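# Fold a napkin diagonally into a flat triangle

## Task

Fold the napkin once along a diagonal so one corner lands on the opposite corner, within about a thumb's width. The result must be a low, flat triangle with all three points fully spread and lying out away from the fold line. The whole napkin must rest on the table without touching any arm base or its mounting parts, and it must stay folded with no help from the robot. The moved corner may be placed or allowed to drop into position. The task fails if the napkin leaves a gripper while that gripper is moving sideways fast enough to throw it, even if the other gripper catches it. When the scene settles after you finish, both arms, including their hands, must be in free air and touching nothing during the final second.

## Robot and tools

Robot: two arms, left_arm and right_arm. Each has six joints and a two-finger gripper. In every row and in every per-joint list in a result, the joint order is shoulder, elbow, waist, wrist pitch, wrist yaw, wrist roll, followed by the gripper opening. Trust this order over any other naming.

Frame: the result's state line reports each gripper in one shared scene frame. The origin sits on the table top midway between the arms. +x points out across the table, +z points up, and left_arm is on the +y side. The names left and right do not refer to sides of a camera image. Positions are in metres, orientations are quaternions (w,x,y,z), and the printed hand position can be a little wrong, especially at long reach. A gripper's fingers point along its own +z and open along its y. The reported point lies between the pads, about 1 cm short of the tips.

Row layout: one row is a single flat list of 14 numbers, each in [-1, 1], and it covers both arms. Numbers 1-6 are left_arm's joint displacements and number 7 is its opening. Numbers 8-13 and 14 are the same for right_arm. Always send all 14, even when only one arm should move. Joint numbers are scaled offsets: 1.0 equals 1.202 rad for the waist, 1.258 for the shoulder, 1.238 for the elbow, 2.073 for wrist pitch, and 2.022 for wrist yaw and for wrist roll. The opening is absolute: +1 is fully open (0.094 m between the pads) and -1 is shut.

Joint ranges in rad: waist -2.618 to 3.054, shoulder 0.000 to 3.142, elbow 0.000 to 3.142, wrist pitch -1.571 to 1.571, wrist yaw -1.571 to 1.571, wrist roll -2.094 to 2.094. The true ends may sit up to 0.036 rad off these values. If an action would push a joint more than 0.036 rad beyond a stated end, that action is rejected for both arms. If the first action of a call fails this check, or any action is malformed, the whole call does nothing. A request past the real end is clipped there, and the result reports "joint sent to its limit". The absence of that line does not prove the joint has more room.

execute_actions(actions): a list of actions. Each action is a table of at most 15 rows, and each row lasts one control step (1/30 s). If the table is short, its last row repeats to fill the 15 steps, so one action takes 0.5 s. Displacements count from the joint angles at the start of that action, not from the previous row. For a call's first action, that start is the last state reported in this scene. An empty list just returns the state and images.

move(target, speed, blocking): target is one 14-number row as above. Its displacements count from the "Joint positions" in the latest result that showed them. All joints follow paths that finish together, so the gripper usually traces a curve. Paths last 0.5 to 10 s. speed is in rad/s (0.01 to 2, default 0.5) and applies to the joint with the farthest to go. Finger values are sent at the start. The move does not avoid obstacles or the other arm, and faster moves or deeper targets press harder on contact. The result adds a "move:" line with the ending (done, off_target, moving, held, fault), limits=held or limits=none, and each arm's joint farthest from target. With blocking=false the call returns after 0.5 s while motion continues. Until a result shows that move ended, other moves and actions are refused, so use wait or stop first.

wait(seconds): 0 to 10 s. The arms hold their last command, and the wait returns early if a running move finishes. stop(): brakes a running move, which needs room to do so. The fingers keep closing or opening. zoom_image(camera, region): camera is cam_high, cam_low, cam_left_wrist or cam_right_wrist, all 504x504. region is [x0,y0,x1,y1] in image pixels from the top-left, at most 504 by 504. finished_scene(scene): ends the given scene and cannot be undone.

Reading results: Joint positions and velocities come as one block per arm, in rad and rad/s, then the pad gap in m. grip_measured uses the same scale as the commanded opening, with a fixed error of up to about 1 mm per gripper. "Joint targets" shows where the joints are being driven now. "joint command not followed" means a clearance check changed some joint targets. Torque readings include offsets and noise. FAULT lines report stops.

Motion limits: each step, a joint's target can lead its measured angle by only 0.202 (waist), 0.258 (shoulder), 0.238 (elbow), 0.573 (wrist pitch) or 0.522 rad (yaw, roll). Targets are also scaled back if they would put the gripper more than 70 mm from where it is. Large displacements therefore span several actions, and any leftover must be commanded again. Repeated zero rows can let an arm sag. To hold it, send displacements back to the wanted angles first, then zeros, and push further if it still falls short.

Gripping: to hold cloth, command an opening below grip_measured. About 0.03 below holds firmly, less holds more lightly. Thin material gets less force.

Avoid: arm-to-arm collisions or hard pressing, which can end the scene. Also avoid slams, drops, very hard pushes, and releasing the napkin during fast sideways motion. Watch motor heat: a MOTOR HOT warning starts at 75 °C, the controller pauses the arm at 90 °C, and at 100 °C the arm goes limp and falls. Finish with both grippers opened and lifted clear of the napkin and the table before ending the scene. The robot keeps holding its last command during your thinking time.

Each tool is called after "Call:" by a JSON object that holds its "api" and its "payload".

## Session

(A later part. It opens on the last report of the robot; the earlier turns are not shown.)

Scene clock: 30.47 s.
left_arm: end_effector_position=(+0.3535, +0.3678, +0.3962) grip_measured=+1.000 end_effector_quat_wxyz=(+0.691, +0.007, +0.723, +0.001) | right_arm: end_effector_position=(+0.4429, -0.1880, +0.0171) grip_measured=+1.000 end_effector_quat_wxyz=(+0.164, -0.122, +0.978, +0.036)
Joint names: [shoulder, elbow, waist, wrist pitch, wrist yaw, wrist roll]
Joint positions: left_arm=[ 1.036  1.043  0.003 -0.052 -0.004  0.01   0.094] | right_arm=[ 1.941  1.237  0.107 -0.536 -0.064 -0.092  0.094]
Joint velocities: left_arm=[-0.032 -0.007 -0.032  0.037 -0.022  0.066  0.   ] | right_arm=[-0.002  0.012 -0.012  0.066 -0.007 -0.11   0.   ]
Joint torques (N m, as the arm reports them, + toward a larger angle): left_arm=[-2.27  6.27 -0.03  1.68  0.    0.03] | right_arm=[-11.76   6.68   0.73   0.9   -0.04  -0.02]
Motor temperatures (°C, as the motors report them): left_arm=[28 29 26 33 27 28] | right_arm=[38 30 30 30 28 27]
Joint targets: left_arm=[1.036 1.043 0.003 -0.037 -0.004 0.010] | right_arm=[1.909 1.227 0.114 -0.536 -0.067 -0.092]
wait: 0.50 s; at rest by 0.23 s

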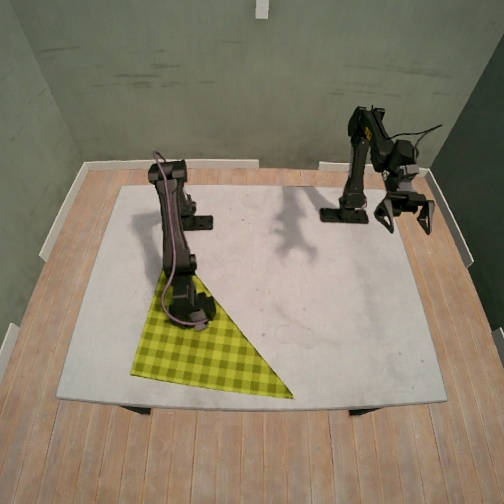

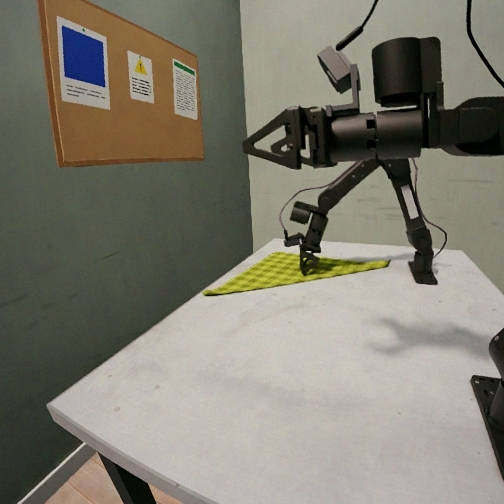

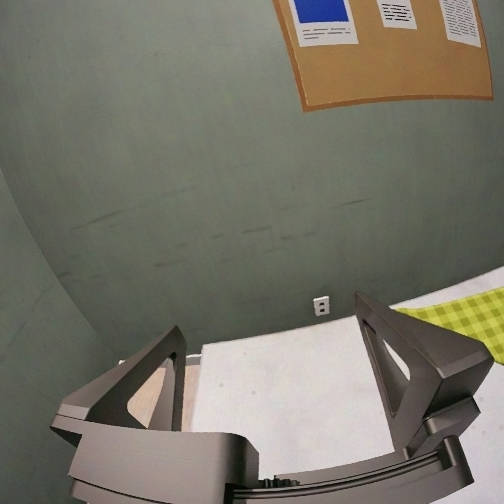

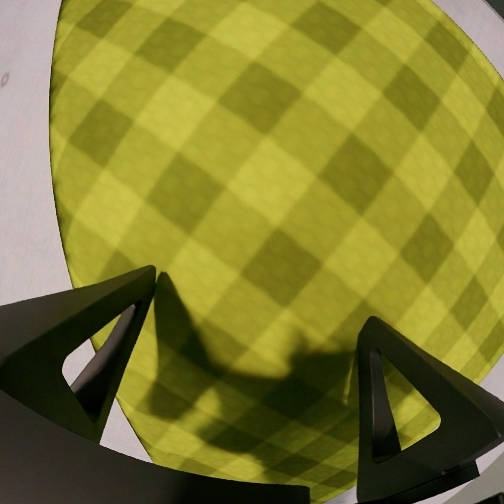

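The top layer slid back and the bottom edge just shows, so the corners match. Lifting now.

Call:
{"api": "move", "payload": {"target": [0,0,0,0.007,0,0,1, -0.14,0,0,0,0,0,1], "speed": 0.15}}

Call:
{"api": "zoom_image", "payload": {"camera": "cam_high", "region": [110, 210, 320, 410]}}

Scene clock: 32.70 s.
left_arm: end_effector_position=(+0.3535, +0.3678, +0.3953) grip_measured=+1.000 end_effector_quat_wxyz=(+0.690, +0.007, +0.724, +0.001) | right_arm: end_effector_position=(+0.4533, -0.1865, +0.0758) grip_measured=+1.000 end_effector_quat_wxyz=(+0.234, -0.123, +0.964, +0.037)
Joint names: [shoulder, elbow, waist, wrist pitch, wrist yaw, wrist roll]
Joint positions: left_arm=[ 1.036  1.043  0.003 -0.055 -0.004  0.01   0.094] | right_arm=[ 1.797  1.237  0.107 -0.536 -0.064 -0.092  0.094]
Joint velocities: left_arm=[ 0.007 -0.012  0.017  0.095 -0.066  0.007  0.   ] | right_arm=[-0.002  0.012 -0.007 -0.066  0.081  0.022  0.   ]
Joint torques (N m, as the arm reports them, + toward a larger angle): left_arm=[-2.14  6.31 -0.02  1.73 -0.01 -0.01] | right_arm=[-10.95   8.16   0.02   1.14  -0.02  -0.02]
Motor temperatures (°C, as the motors report them): left_arm=[28 29 26 34 27 28] | right_arm=[38 30 30 30 28 27]
Joint targets: left_arm=[1.036 1.043 0.003 -0.037 -0.004 0.010] | right_arm=[1.765 1.237 0.107 -0.536 -0.064 -0.092]
move: off_target (right_arm); limits=none; left_arm: farthest joint: the wrist pitch, 0.018 radians from its target (0.014 radians at the start); right_arm: farthest joint: the shoulder, 0.032 radians from its target (0.176 radians at the start)

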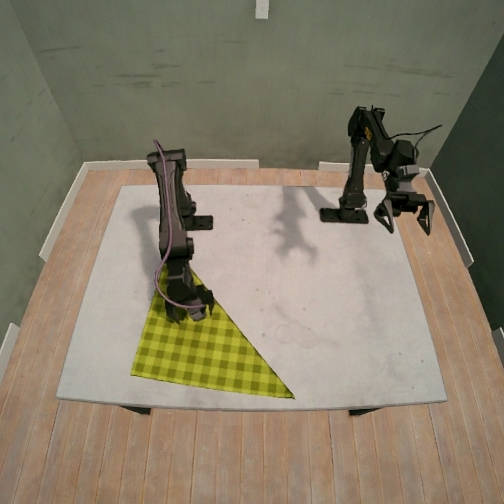

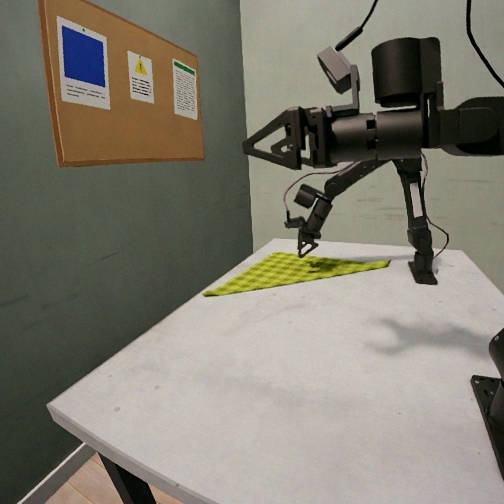

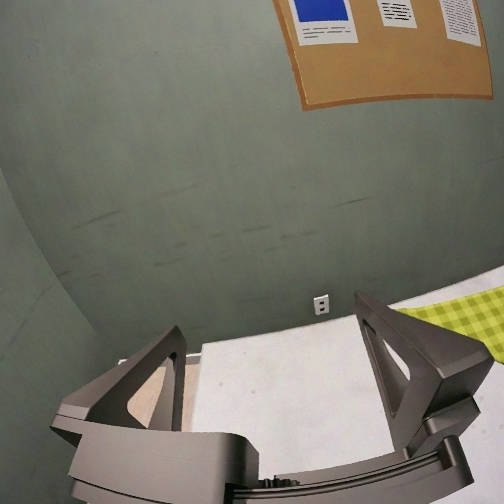

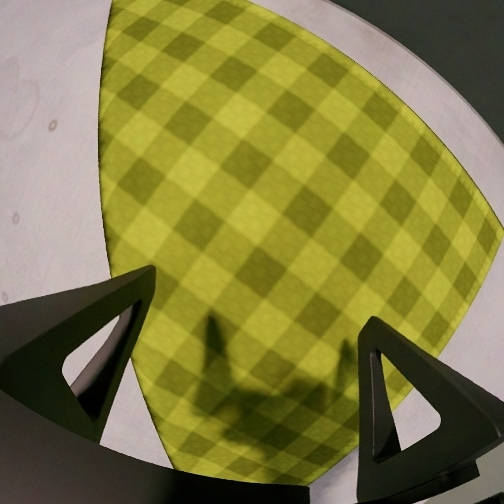

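Region (110, 210, 320, 410) of cam_high's 504x504 image, scaled by 2.400, with more detail than that image has; it fills the top 480 rows of this view, and the rest is white.

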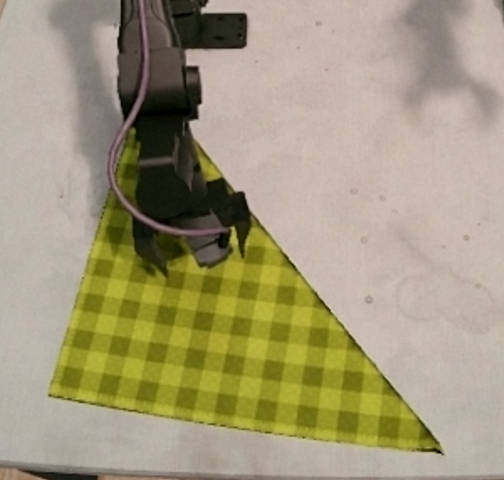

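Call:
{"api": "finished_scene", "payload": {"scene": 2}}

The scene is finished: the task was done.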